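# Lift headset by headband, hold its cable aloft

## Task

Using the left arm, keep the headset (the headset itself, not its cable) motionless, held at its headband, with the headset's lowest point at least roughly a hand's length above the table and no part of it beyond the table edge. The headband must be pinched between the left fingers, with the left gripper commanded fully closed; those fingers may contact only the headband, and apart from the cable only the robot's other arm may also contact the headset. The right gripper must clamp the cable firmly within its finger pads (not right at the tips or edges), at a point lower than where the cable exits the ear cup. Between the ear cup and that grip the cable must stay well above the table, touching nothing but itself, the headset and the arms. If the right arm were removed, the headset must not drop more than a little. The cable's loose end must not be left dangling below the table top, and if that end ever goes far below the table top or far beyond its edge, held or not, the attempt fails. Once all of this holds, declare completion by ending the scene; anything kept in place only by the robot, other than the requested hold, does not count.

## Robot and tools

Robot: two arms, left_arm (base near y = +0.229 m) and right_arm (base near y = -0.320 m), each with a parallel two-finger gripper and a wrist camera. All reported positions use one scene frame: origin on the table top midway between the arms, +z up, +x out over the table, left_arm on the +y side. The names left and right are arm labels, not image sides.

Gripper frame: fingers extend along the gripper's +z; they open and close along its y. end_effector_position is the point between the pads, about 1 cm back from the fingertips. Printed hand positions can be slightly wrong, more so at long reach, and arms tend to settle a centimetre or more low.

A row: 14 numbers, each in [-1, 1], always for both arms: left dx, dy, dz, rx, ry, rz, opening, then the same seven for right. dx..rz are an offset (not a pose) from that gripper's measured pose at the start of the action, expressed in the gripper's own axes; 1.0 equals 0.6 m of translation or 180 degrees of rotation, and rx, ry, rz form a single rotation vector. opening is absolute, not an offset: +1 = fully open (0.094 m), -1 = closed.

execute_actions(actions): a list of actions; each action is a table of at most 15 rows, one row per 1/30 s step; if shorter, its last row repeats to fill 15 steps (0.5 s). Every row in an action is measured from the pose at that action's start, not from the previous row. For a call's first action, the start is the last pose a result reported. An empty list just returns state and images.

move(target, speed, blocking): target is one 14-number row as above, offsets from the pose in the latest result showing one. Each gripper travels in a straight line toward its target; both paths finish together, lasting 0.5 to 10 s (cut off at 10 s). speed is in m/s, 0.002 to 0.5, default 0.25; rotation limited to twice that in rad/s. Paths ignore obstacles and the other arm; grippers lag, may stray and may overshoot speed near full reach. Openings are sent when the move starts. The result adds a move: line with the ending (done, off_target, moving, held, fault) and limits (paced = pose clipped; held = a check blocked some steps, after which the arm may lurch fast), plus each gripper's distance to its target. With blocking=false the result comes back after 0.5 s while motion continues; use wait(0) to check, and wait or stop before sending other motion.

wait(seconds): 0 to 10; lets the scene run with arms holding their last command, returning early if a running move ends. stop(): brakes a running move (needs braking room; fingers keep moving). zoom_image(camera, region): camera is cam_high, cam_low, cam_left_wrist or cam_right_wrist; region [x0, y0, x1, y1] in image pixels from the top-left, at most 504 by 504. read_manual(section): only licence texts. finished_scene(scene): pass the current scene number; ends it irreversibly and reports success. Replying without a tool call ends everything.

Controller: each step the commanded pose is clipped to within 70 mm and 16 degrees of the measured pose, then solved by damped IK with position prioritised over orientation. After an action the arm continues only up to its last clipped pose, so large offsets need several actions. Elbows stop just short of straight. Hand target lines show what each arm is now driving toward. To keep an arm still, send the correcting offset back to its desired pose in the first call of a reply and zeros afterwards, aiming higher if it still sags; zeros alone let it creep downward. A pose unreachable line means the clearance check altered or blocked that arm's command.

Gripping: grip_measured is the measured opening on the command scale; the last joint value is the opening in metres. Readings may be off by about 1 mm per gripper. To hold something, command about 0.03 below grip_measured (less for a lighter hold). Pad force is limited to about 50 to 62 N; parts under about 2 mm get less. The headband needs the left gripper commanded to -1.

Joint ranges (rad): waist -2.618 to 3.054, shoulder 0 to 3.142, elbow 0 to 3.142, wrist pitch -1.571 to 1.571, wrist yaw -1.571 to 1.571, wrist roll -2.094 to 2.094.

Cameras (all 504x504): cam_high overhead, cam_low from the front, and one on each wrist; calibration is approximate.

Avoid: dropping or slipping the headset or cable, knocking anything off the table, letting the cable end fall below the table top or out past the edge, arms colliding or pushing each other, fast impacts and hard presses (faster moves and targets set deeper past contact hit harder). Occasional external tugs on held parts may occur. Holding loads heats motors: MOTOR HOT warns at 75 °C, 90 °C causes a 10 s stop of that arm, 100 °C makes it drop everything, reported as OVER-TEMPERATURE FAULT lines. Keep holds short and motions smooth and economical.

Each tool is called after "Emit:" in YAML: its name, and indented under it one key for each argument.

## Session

Emit:
execute_actions:
  actions: []

Scene clock: 0.00 s.
left_arm: end_effector_position=(+0.3194, -0.0824, +0.2795) grip_measured=-0.787 end_effector_quat_wxyz=(+0.256, +0.222, +0.929, -0.150) | right_arm: end_effector_position=(+0.4448, -0.5228, +0.3931) grip_measured=+1.000 end_effector_quat_wxyz=(+0.701, +0.320, +0.616, -0.164)
Joint positions: left_arm=[-0.85   1.696  1.88  -1.154 -0.048 -0.366  0.01 ] | right_arm=[-0.324  1.321  1.118  0.242  0.386  0.234  0.094]
Joint velocities: left_arm=[ 0.012 -0.017 -0.007 -0.037  0.007 -0.037 -0.002] | right_arm=[ 0.002 -0.017 -0.012 -0.022  0.037 -0.022  0.   ]
Motor temperatures (°C, as the motors report them): left_arm=[24 24 24 23 23 21] | right_arm=[22 25 23 25 22 22]
Hand target (left_arm): +0.323, -0.090, +0.294; +0.276, +0.216, +0.920, -0.177
Hand target (right_arm): +0.441, -0.521, +0.411; +0.717, +0.318, +0.599, -0.162
camera_calibration (this result's frames):
cam_left_wrist: T_world_to_cam=[[-0.652848, -0.750739, 0.100897, 0.109069], [-0.755191, 0.655436, -0.00955384, 0.334858], [-0.0589589, -0.0824335, -0.994851, 0.403845], [0, 0, 0, 1]] pos_world=[0.347897, -0.104306, 0.39396]
cam_right_wrist: T_world_to_cam=[[-0.65287, -0.752491, 0.0867027, -0.139887], [-0.569719, 0.412386, -0.710886, 0.772643], [0.49918, -0.513512, -0.697943, -0.111044], [0, 0, 0, 1]] pos_world=[0.404292, -0.480914, 0.483887]

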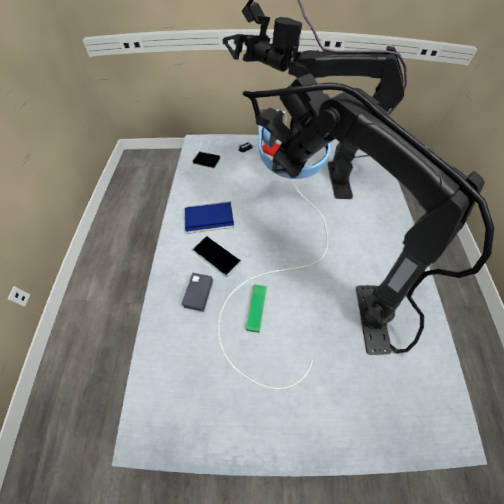

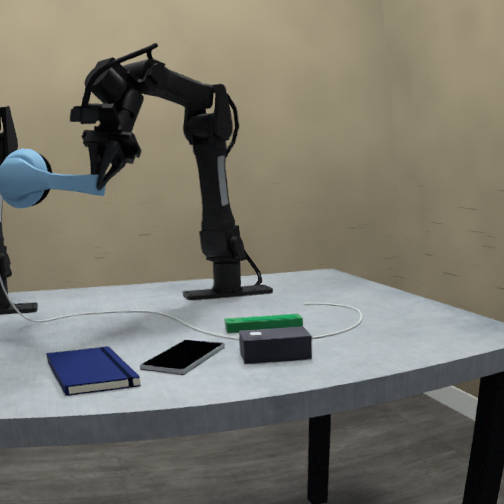

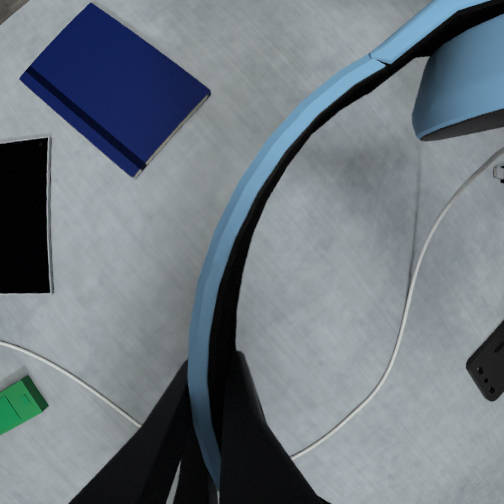

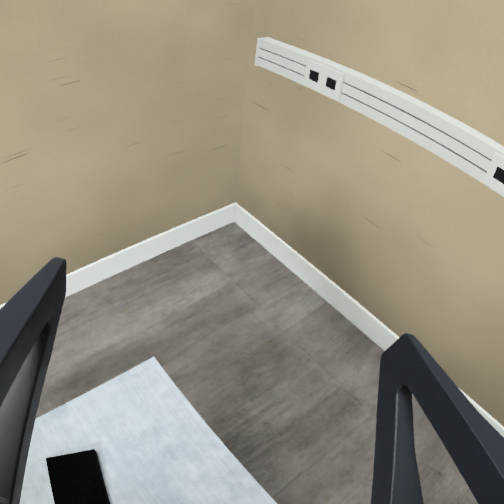

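Emit:
move:
  target: [0.085,0.463,-0.19,-0.124,-0.038,-0.188,-1,0.583,0.353,-0.483,-0.674,0.091,-0.019,1]
  speed: 0.15

Scene clock: 28.80 s.
left_arm: end_effector_position=(+0.3583, +0.2201, +0.2789) grip_measured=-0.787 end_effector_quat_wxyz=(+0.253, -0.110, +0.961, -0.019) | right_arm: end_effector_position=(+0.4211, -0.1293, +0.0894) grip_measured=+1.000 end_effector_quat_wxyz=(+0.527, -0.441, +0.549, +0.476)
Joint positions: left_arm=[-0.056  1.417  1.655 -1.297 -0.047 -0.273  0.01 ] | right_arm=[ 0.038  2.263  0.807  1.492 -1.371  0.095  0.094]
Joint velocities: left_arm=[ 0.007 -0.007  0.002  0.037 -0.007 -0.051 -0.001] | right_arm=[ 0.007  0.002  0.007  0.037 -0.007 -0.007  0.   ]
Motor temperatures (°C, as the motors report them): left_arm=[24 27 26 28 23 21] | right_arm=[22 25 25 29 22 22]
Hand target (left_arm): +0.364, +0.218, +0.304; +0.298, -0.114, +0.947, -0.042
Hand target (right_arm): +0.425, -0.125, +0.094; +0.529, -0.452, +0.539, +0.475
Off the commanded pose (left_arm): 0.024 m, 6 deg.
Off the commanded pose (right_arm): 0.011 m, 3 deg.
move: off_target (left_arm, right_arm)
camera_calibration (this result's frames):
cam_left_wrist: T_world_to_cam=[[0.00417452, -0.999042, 0.0435724, 0.196865], [-0.996855, -0.000709488, 0.0792379, 0.372179], [-0.079131, -0.0437662, -0.995903, 0.429434], [0, 0, 0, 1]] pos_world=[0.404169, 0.215735, 0.389606]
cam_right_wrist: T_world_to_cam=[[0.948774, -0.157537, 0.273881, -0.44717], [0.0692681, -0.742033, -0.666775, -0.0412873], [0.30827, 0.65159, -0.693109, 0.121516], [0, 0, 0, 1]] pos_world=[0.389664, -0.180261, 0.179166]

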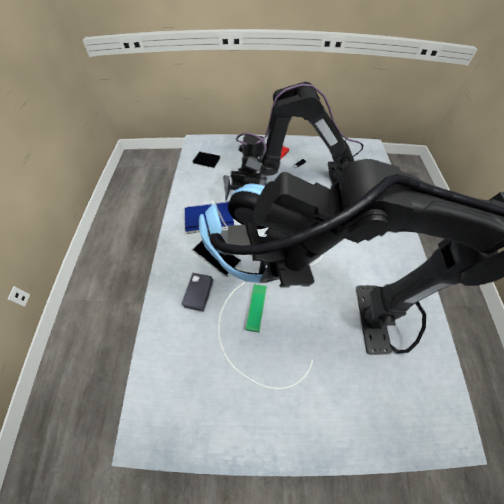

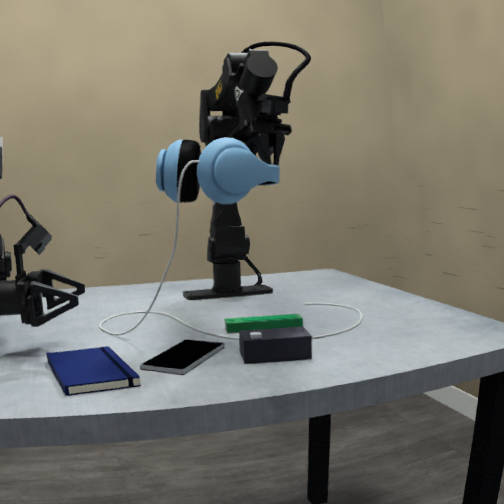

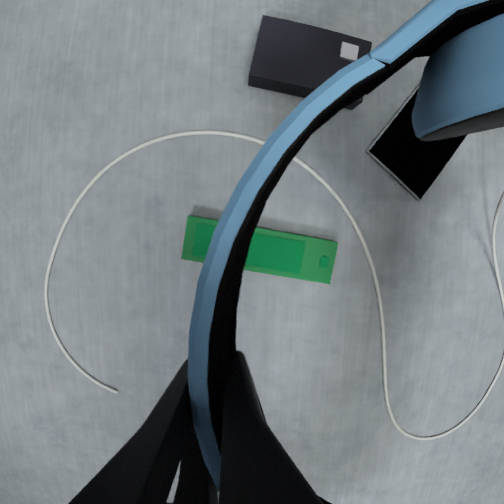

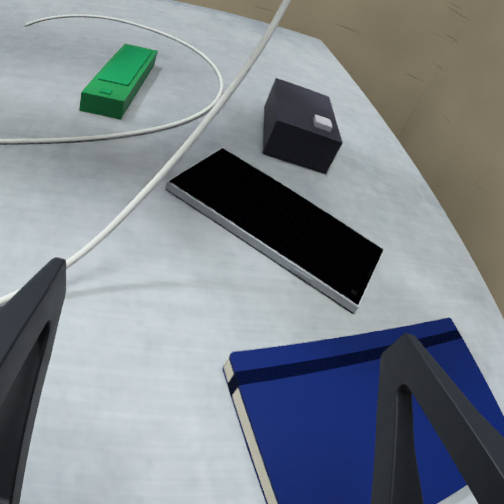

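Emit:
move:
  target: [0,0,-0.03,0,0,0,-1,-0.03,0.03,0.2,0,0,0,1]
  speed: 0.12

Scene clock: 34.70 s.
left_arm: end_effector_position=(+0.3380, +0.2249, +0.2775) grip_measured=-0.787 end_effector_quat_wxyz=(+0.218, -0.108, +0.970, -0.002) | right_arm: end_effector_position=(+0.4135, -0.0145, +0.0856) grip_measured=+1.000 end_effector_quat_wxyz=(+0.504, -0.438, +0.569, +0.480)
Joint positions: left_arm=[-0.056  1.417  1.687 -1.405 -0.067 -0.264  0.01 ] | right_arm=[ 0.36   2.251  0.88   1.308 -1.055  0.051  0.094]
Joint velocities: left_arm=[-0.007 -0.022 -0.012  0.037 -0.037  0.022  0.   ] | right_arm=[ 0.002 -0.007 -0.012 -0.022 -0.051  0.007  0.   ]
Motor temperatures (°C, as the motors report them): left_arm=[24 27 27 28 23 21] | right_arm=[22 26 25 28 22 22]
Hand target (left_arm): +0.349, +0.220, +0.295; +0.253, -0.109, +0.961, -0.019
Hand target (right_arm): +0.422, -0.010, +0.106; +0.524, -0.445, +0.552, +0.471
Off the commanded pose (left_arm): 0.021 m, 5 deg.
Off the commanded pose (right_arm): 0.026 m, 4 deg.
move: off_target (left_arm, right_arm)
camera_calibration (this result's frames):
cam_left_wrist: T_world_to_cam=[[0.00784561, -0.999827, 0.0168455, 0.208118], [-0.988167, -0.00517138, 0.153293, 0.329527], [-0.153179, -0.0178488, -0.988037, 0.443736], [0, 0, 0, 1]] pos_world=[0.391966, 0.217706, 0.384407]
cam_right_wrist: T_world_to_cam=[[0.963059, -0.144597, 0.227177, -0.422577], [0.0381323, -0.761886, -0.646588, 0.0527447], [0.266578, 0.631365, -0.728227, 0.0663686], [0, 0, 0, 1]] pos_world=[0.387263, -0.0628208, 0.178435]

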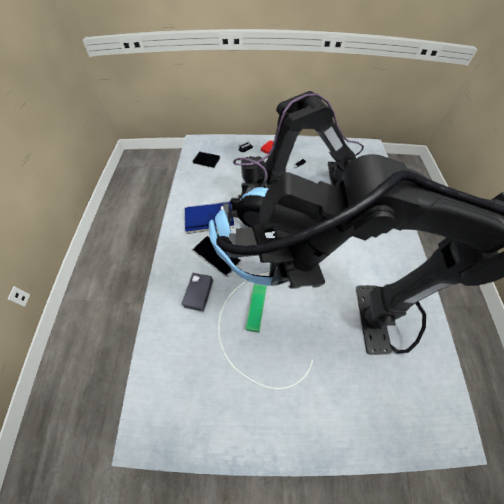

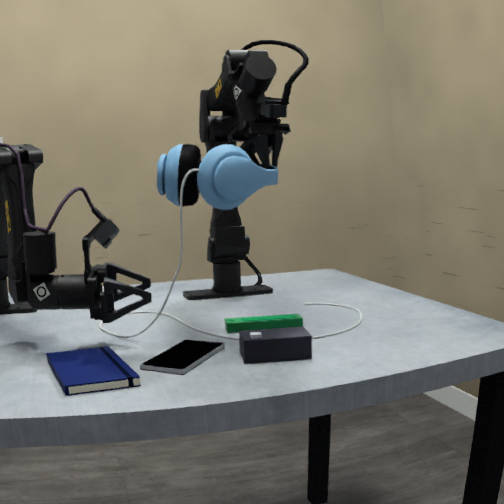

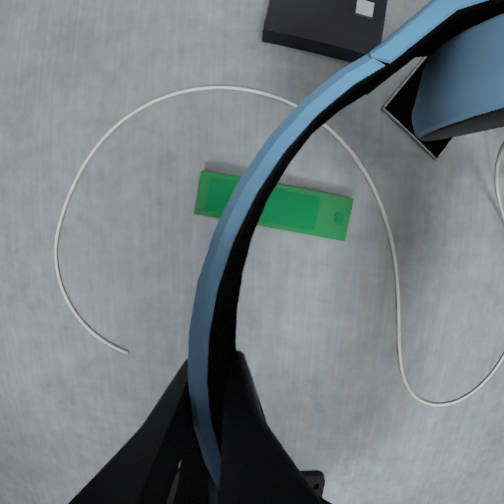

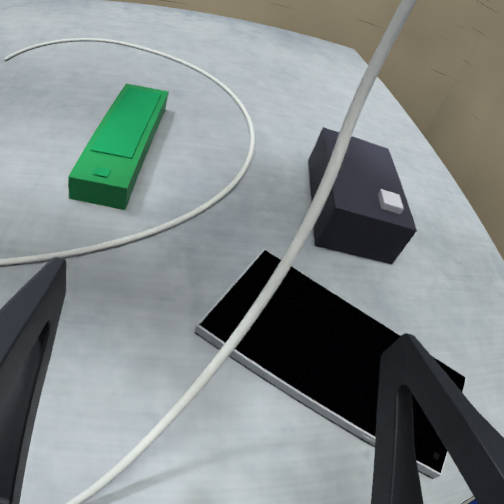

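Cable is slanted but centred. Advance 5 cm, raise a little.

Emit:
move:
  target: [0,0,-0.03,0,0,0,-1,-0.04,0,0.09,0,0,0,1]
  speed: 0.08

Scene clock: 43.33 s.
left_arm: end_effector_position=(+0.3194, +0.2296, +0.2800) grip_measured=-0.787 end_effector_quat_wxyz=(+0.188, -0.107, +0.976, +0.013) | right_arm: end_effector_position=(+0.4171, +0.0320, +0.0903) grip_measured=+1.000 end_effector_quat_wxyz=(+0.490, -0.437, +0.582, +0.480)
Joint positions: left_arm=[-0.056  1.423  1.73  -1.51  -0.087 -0.259  0.01 ] | right_arm=[ 0.469  2.251  0.983  1.167 -0.946  0.05   0.094]
Joint velocities: left_arm=[-0.002 -0.017  0.012 -0.081 -0.037 -0.007 -0.   ] | right_arm=[ 0.002 -0.027 -0.007  0.022 -0.022 -0.095  0.   ]
Motor temperatures (°C, as the motors report them): left_arm=[24 27 28 28 23 21] | right_arm=[22 27 25 28 22 22]
Hand target (left_arm): +0.330, +0.224, +0.294; +0.218, -0.108, +0.970, -0.002
Hand target (right_arm): +0.423, +0.038, +0.108; +0.503, -0.439, +0.570, +0.479
Off the commanded pose (left_arm): 0.018 m, 4 deg.
Off the commanded pose (right_arm): 0.020 m, 2 deg.
move: off_target (left_arm, right_arm)
camera_calibration (this result's frames):
cam_left_wrist: T_world_to_cam=[[0.011142, -0.999904, -0.00823857, 0.218863], [-0.975994, -0.0126671, 0.217428, 0.290738], [-0.217511, 0.00561822, -0.976042, 0.45518], [0, 0, 0, 1]] pos_world=[0.380327, 0.219968, 0.382864]
cam_right_wrist: T_world_to_cam=[[0.969537, -0.138447, 0.202065, -0.421026], [0.0202577, -0.776794, -0.629429, 0.0974478], [0.244105, 0.614348, -0.750326, 0.0514103], [0, 0, 0, 1]] pos_world=[0.393677, -0.0141767, 0.184986]

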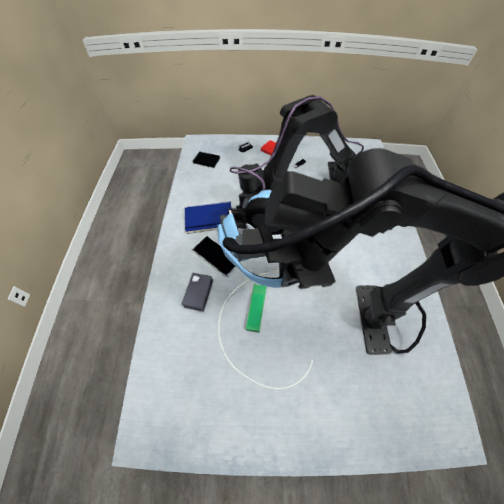

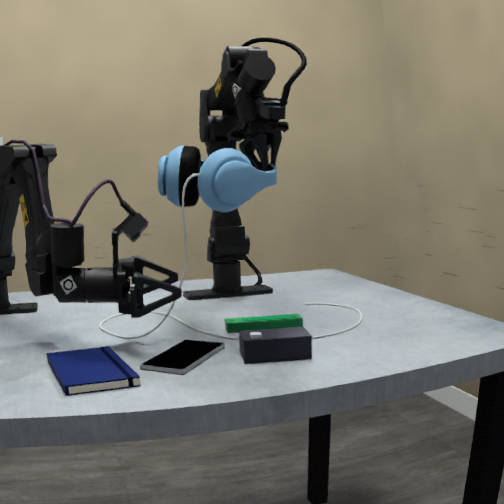

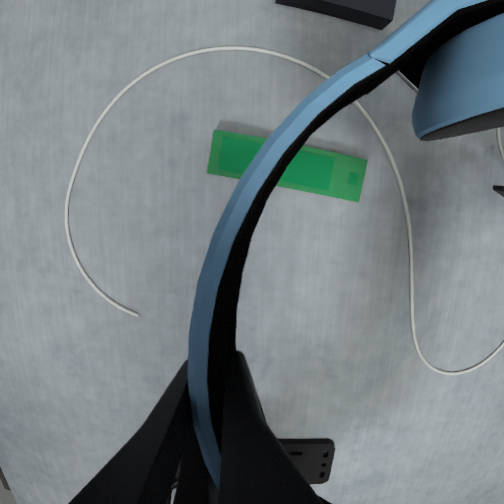

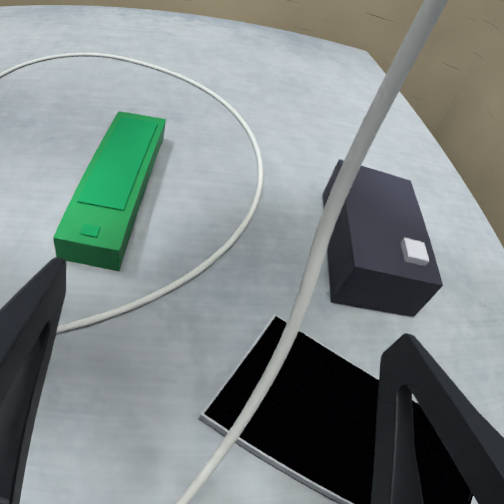

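Emit:
move:
  target: [0,0,-0.02,0,0,0,-1,-0.03,-0.01,0.07,0,0,0,1]
  speed: 0.08

Emit:
move:
  target: [0,0,0,0,0,0,-1,0,0,0,0,0,0,-1]

Scene clock: 53.60 s.
left_arm: end_effector_position=(+0.3110, +0.2334, +0.2800) grip_measured=-0.787 end_effector_quat_wxyz=(+0.170, -0.106, +0.979, +0.026) | right_arm: end_effector_position=(+0.4263, +0.0657, +0.0943) grip_measured=+1.000 end_effector_quat_wxyz=(+0.481, -0.437, +0.590, +0.479)
Joint positions: left_arm=[-0.056  1.431  1.752 -1.561 -0.106 -0.255  0.01 ] | right_arm=[ 0.533  2.276  1.102  1.05  -0.882  0.05   0.094]
Joint velocities: left_arm=[-0.007 -0.012  0.017 -0.007  0.007  0.051 -0.001] | right_arm=[-0.007  0.002  0.007  0.051 -0.081  0.051  0.   ]
Motor temperatures (°C, as the motors report them): left_arm=[24 26 28 27 23 21] | right_arm=[22 28 25 29 22 22]
Hand target (left_arm): +0.315, +0.229, +0.291; +0.188, -0.107, +0.976, +0.013
Hand target (right_arm): +0.431, +0.073, +0.105; +0.490, -0.438, +0.582, +0.479
Off the commanded pose (left_arm): 0.013 m, 3 deg.
Off the commanded pose (right_arm): 0.014 m, 1 deg.
move: off_target (left_arm, right_arm)
camera_calibration (this result's frames):
cam_left_wrist: T_world_to_cam=[[0.0133628, -0.999456, -0.0301525, 0.228166], [-0.966859, -0.0206043, 0.254479, 0.271189], [-0.254961, 0.0257526, -0.966608, 0.457644], [0, 0, 0, 1]] pos_world=[0.375835, 0.221844, 0.380231]
cam_right_wrist: T_world_to_cam=[[0.972665, -0.135457, 0.188612, -0.426369], [0.00984089, -0.787461, -0.616287, 0.129876], [0.232005, 0.601296, -0.764602, 0.0388337], [0, 0, 0, 1]] pos_world=[0.404427, 0.0211665, 0.190151]

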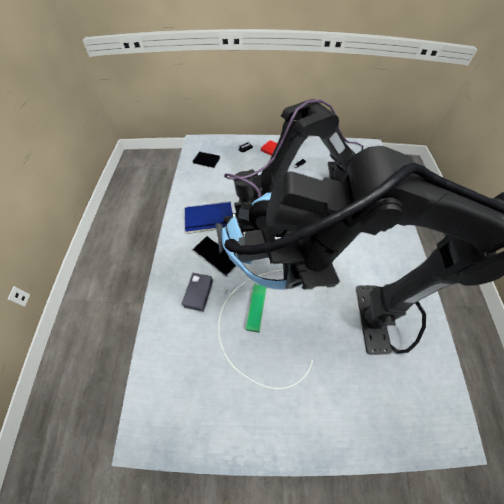

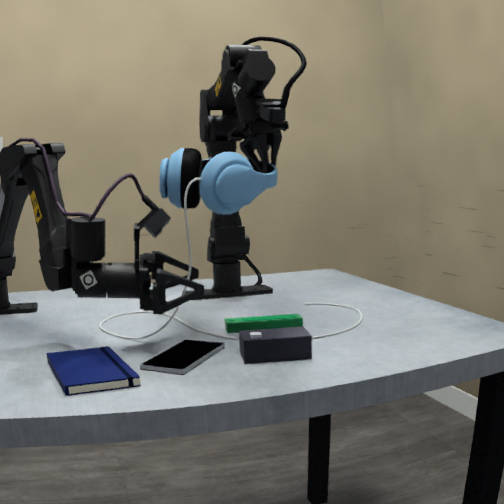

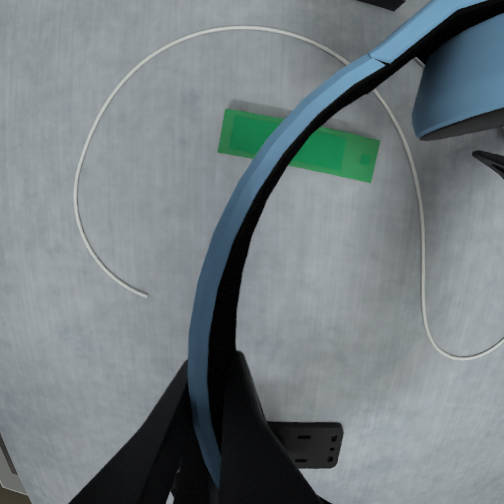

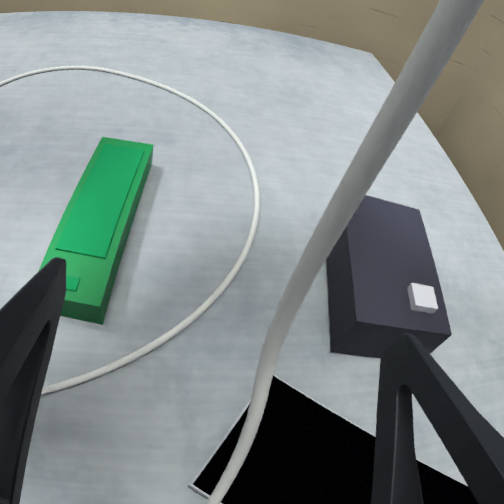

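Scene clock: 54.10 s.
left_arm: end_effector_position=(+0.3111, +0.2362, +0.2803) grip_measured=-0.787 end_effector_quat_wxyz=(+0.171, -0.105, +0.979, +0.034) | right_arm: end_effector_position=(+0.4263, +0.0657, +0.0943) grip_measured=-0.949 end_effector_quat_wxyz=(+0.481, -0.437, +0.590, +0.479)
Joint positions: left_arm=[-0.056  1.431  1.752 -1.561 -0.122 -0.249  0.01 ] | right_arm=[ 0.533  2.276  1.102  1.05  -0.882  0.05   0.002]
Joint velocities: left_arm=[ 0.017  0.002 -0.002 -0.007 -0.081 -0.022  0.   ] | right_arm=[ 0.007 -0.012  0.022  0.066 -0.007 -0.066  0.001]
Motor temperatures (°C, as the motors report them): left_arm=[24 26 28 27 23 21] | right_arm=[22 28 25 29 22 22]
Hand target (left_arm): +0.311, +0.233, +0.280; +0.170, -0.106, +0.979, +0.026
Hand target (right_arm): +0.426, +0.066, +0.094; +0.481, -0.437, +0.590, +0.479
Off the commanded pose (left_arm): 0.003 m, 1 deg.
Off the commanded pose (right_arm): 0.000 m, 0 deg.
move: done
camera_calibration (this result's frames):
cam_left_wrist: T_world_to_cam=[[0.0134183, -0.998821, -0.0466579, 0.235403], [-0.966943, -0.0248449, 0.253781, 0.272447], [-0.254641, 0.0417102, -0.966136, 0.453876], [0, 0, 0, 1]] pos_world=[0.375857, 0.222963, 0.380347]
cam_right_wrist: T_world_to_cam=[[0.972665, -0.135457, 0.188612, -0.426369], [0.00984089, -0.787461, -0.616287, 0.129876], [0.232005, 0.601296, -0.764602, 0.0388337], [0, 0, 0, 1]] pos_world=[0.404427, 0.0211665, 0.190151]

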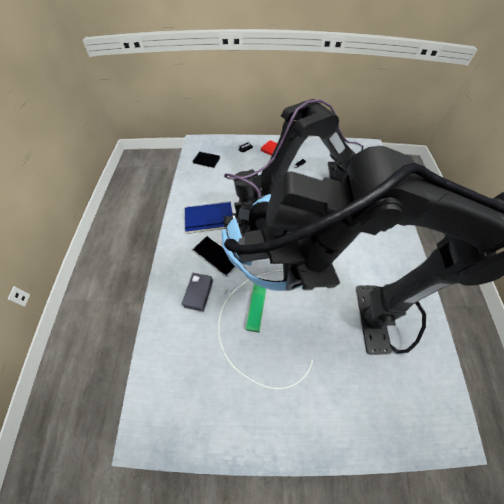

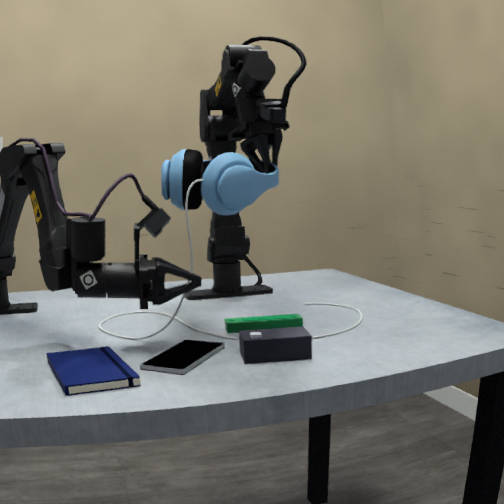

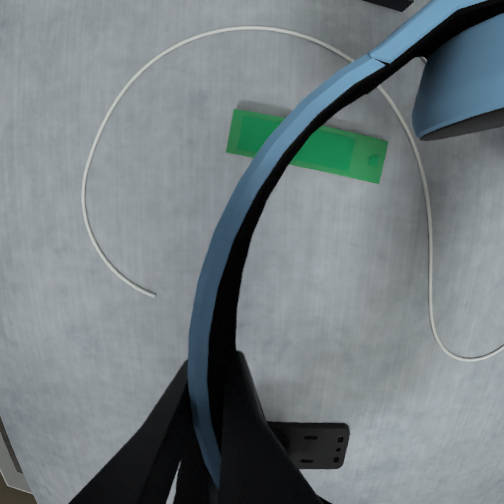

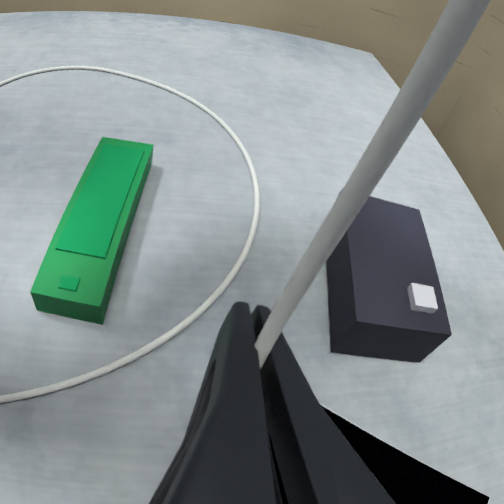

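Grip looks as good as scene 1.

Emit:
finished_scene:
  scene: 2

The scene is finished: the task was done.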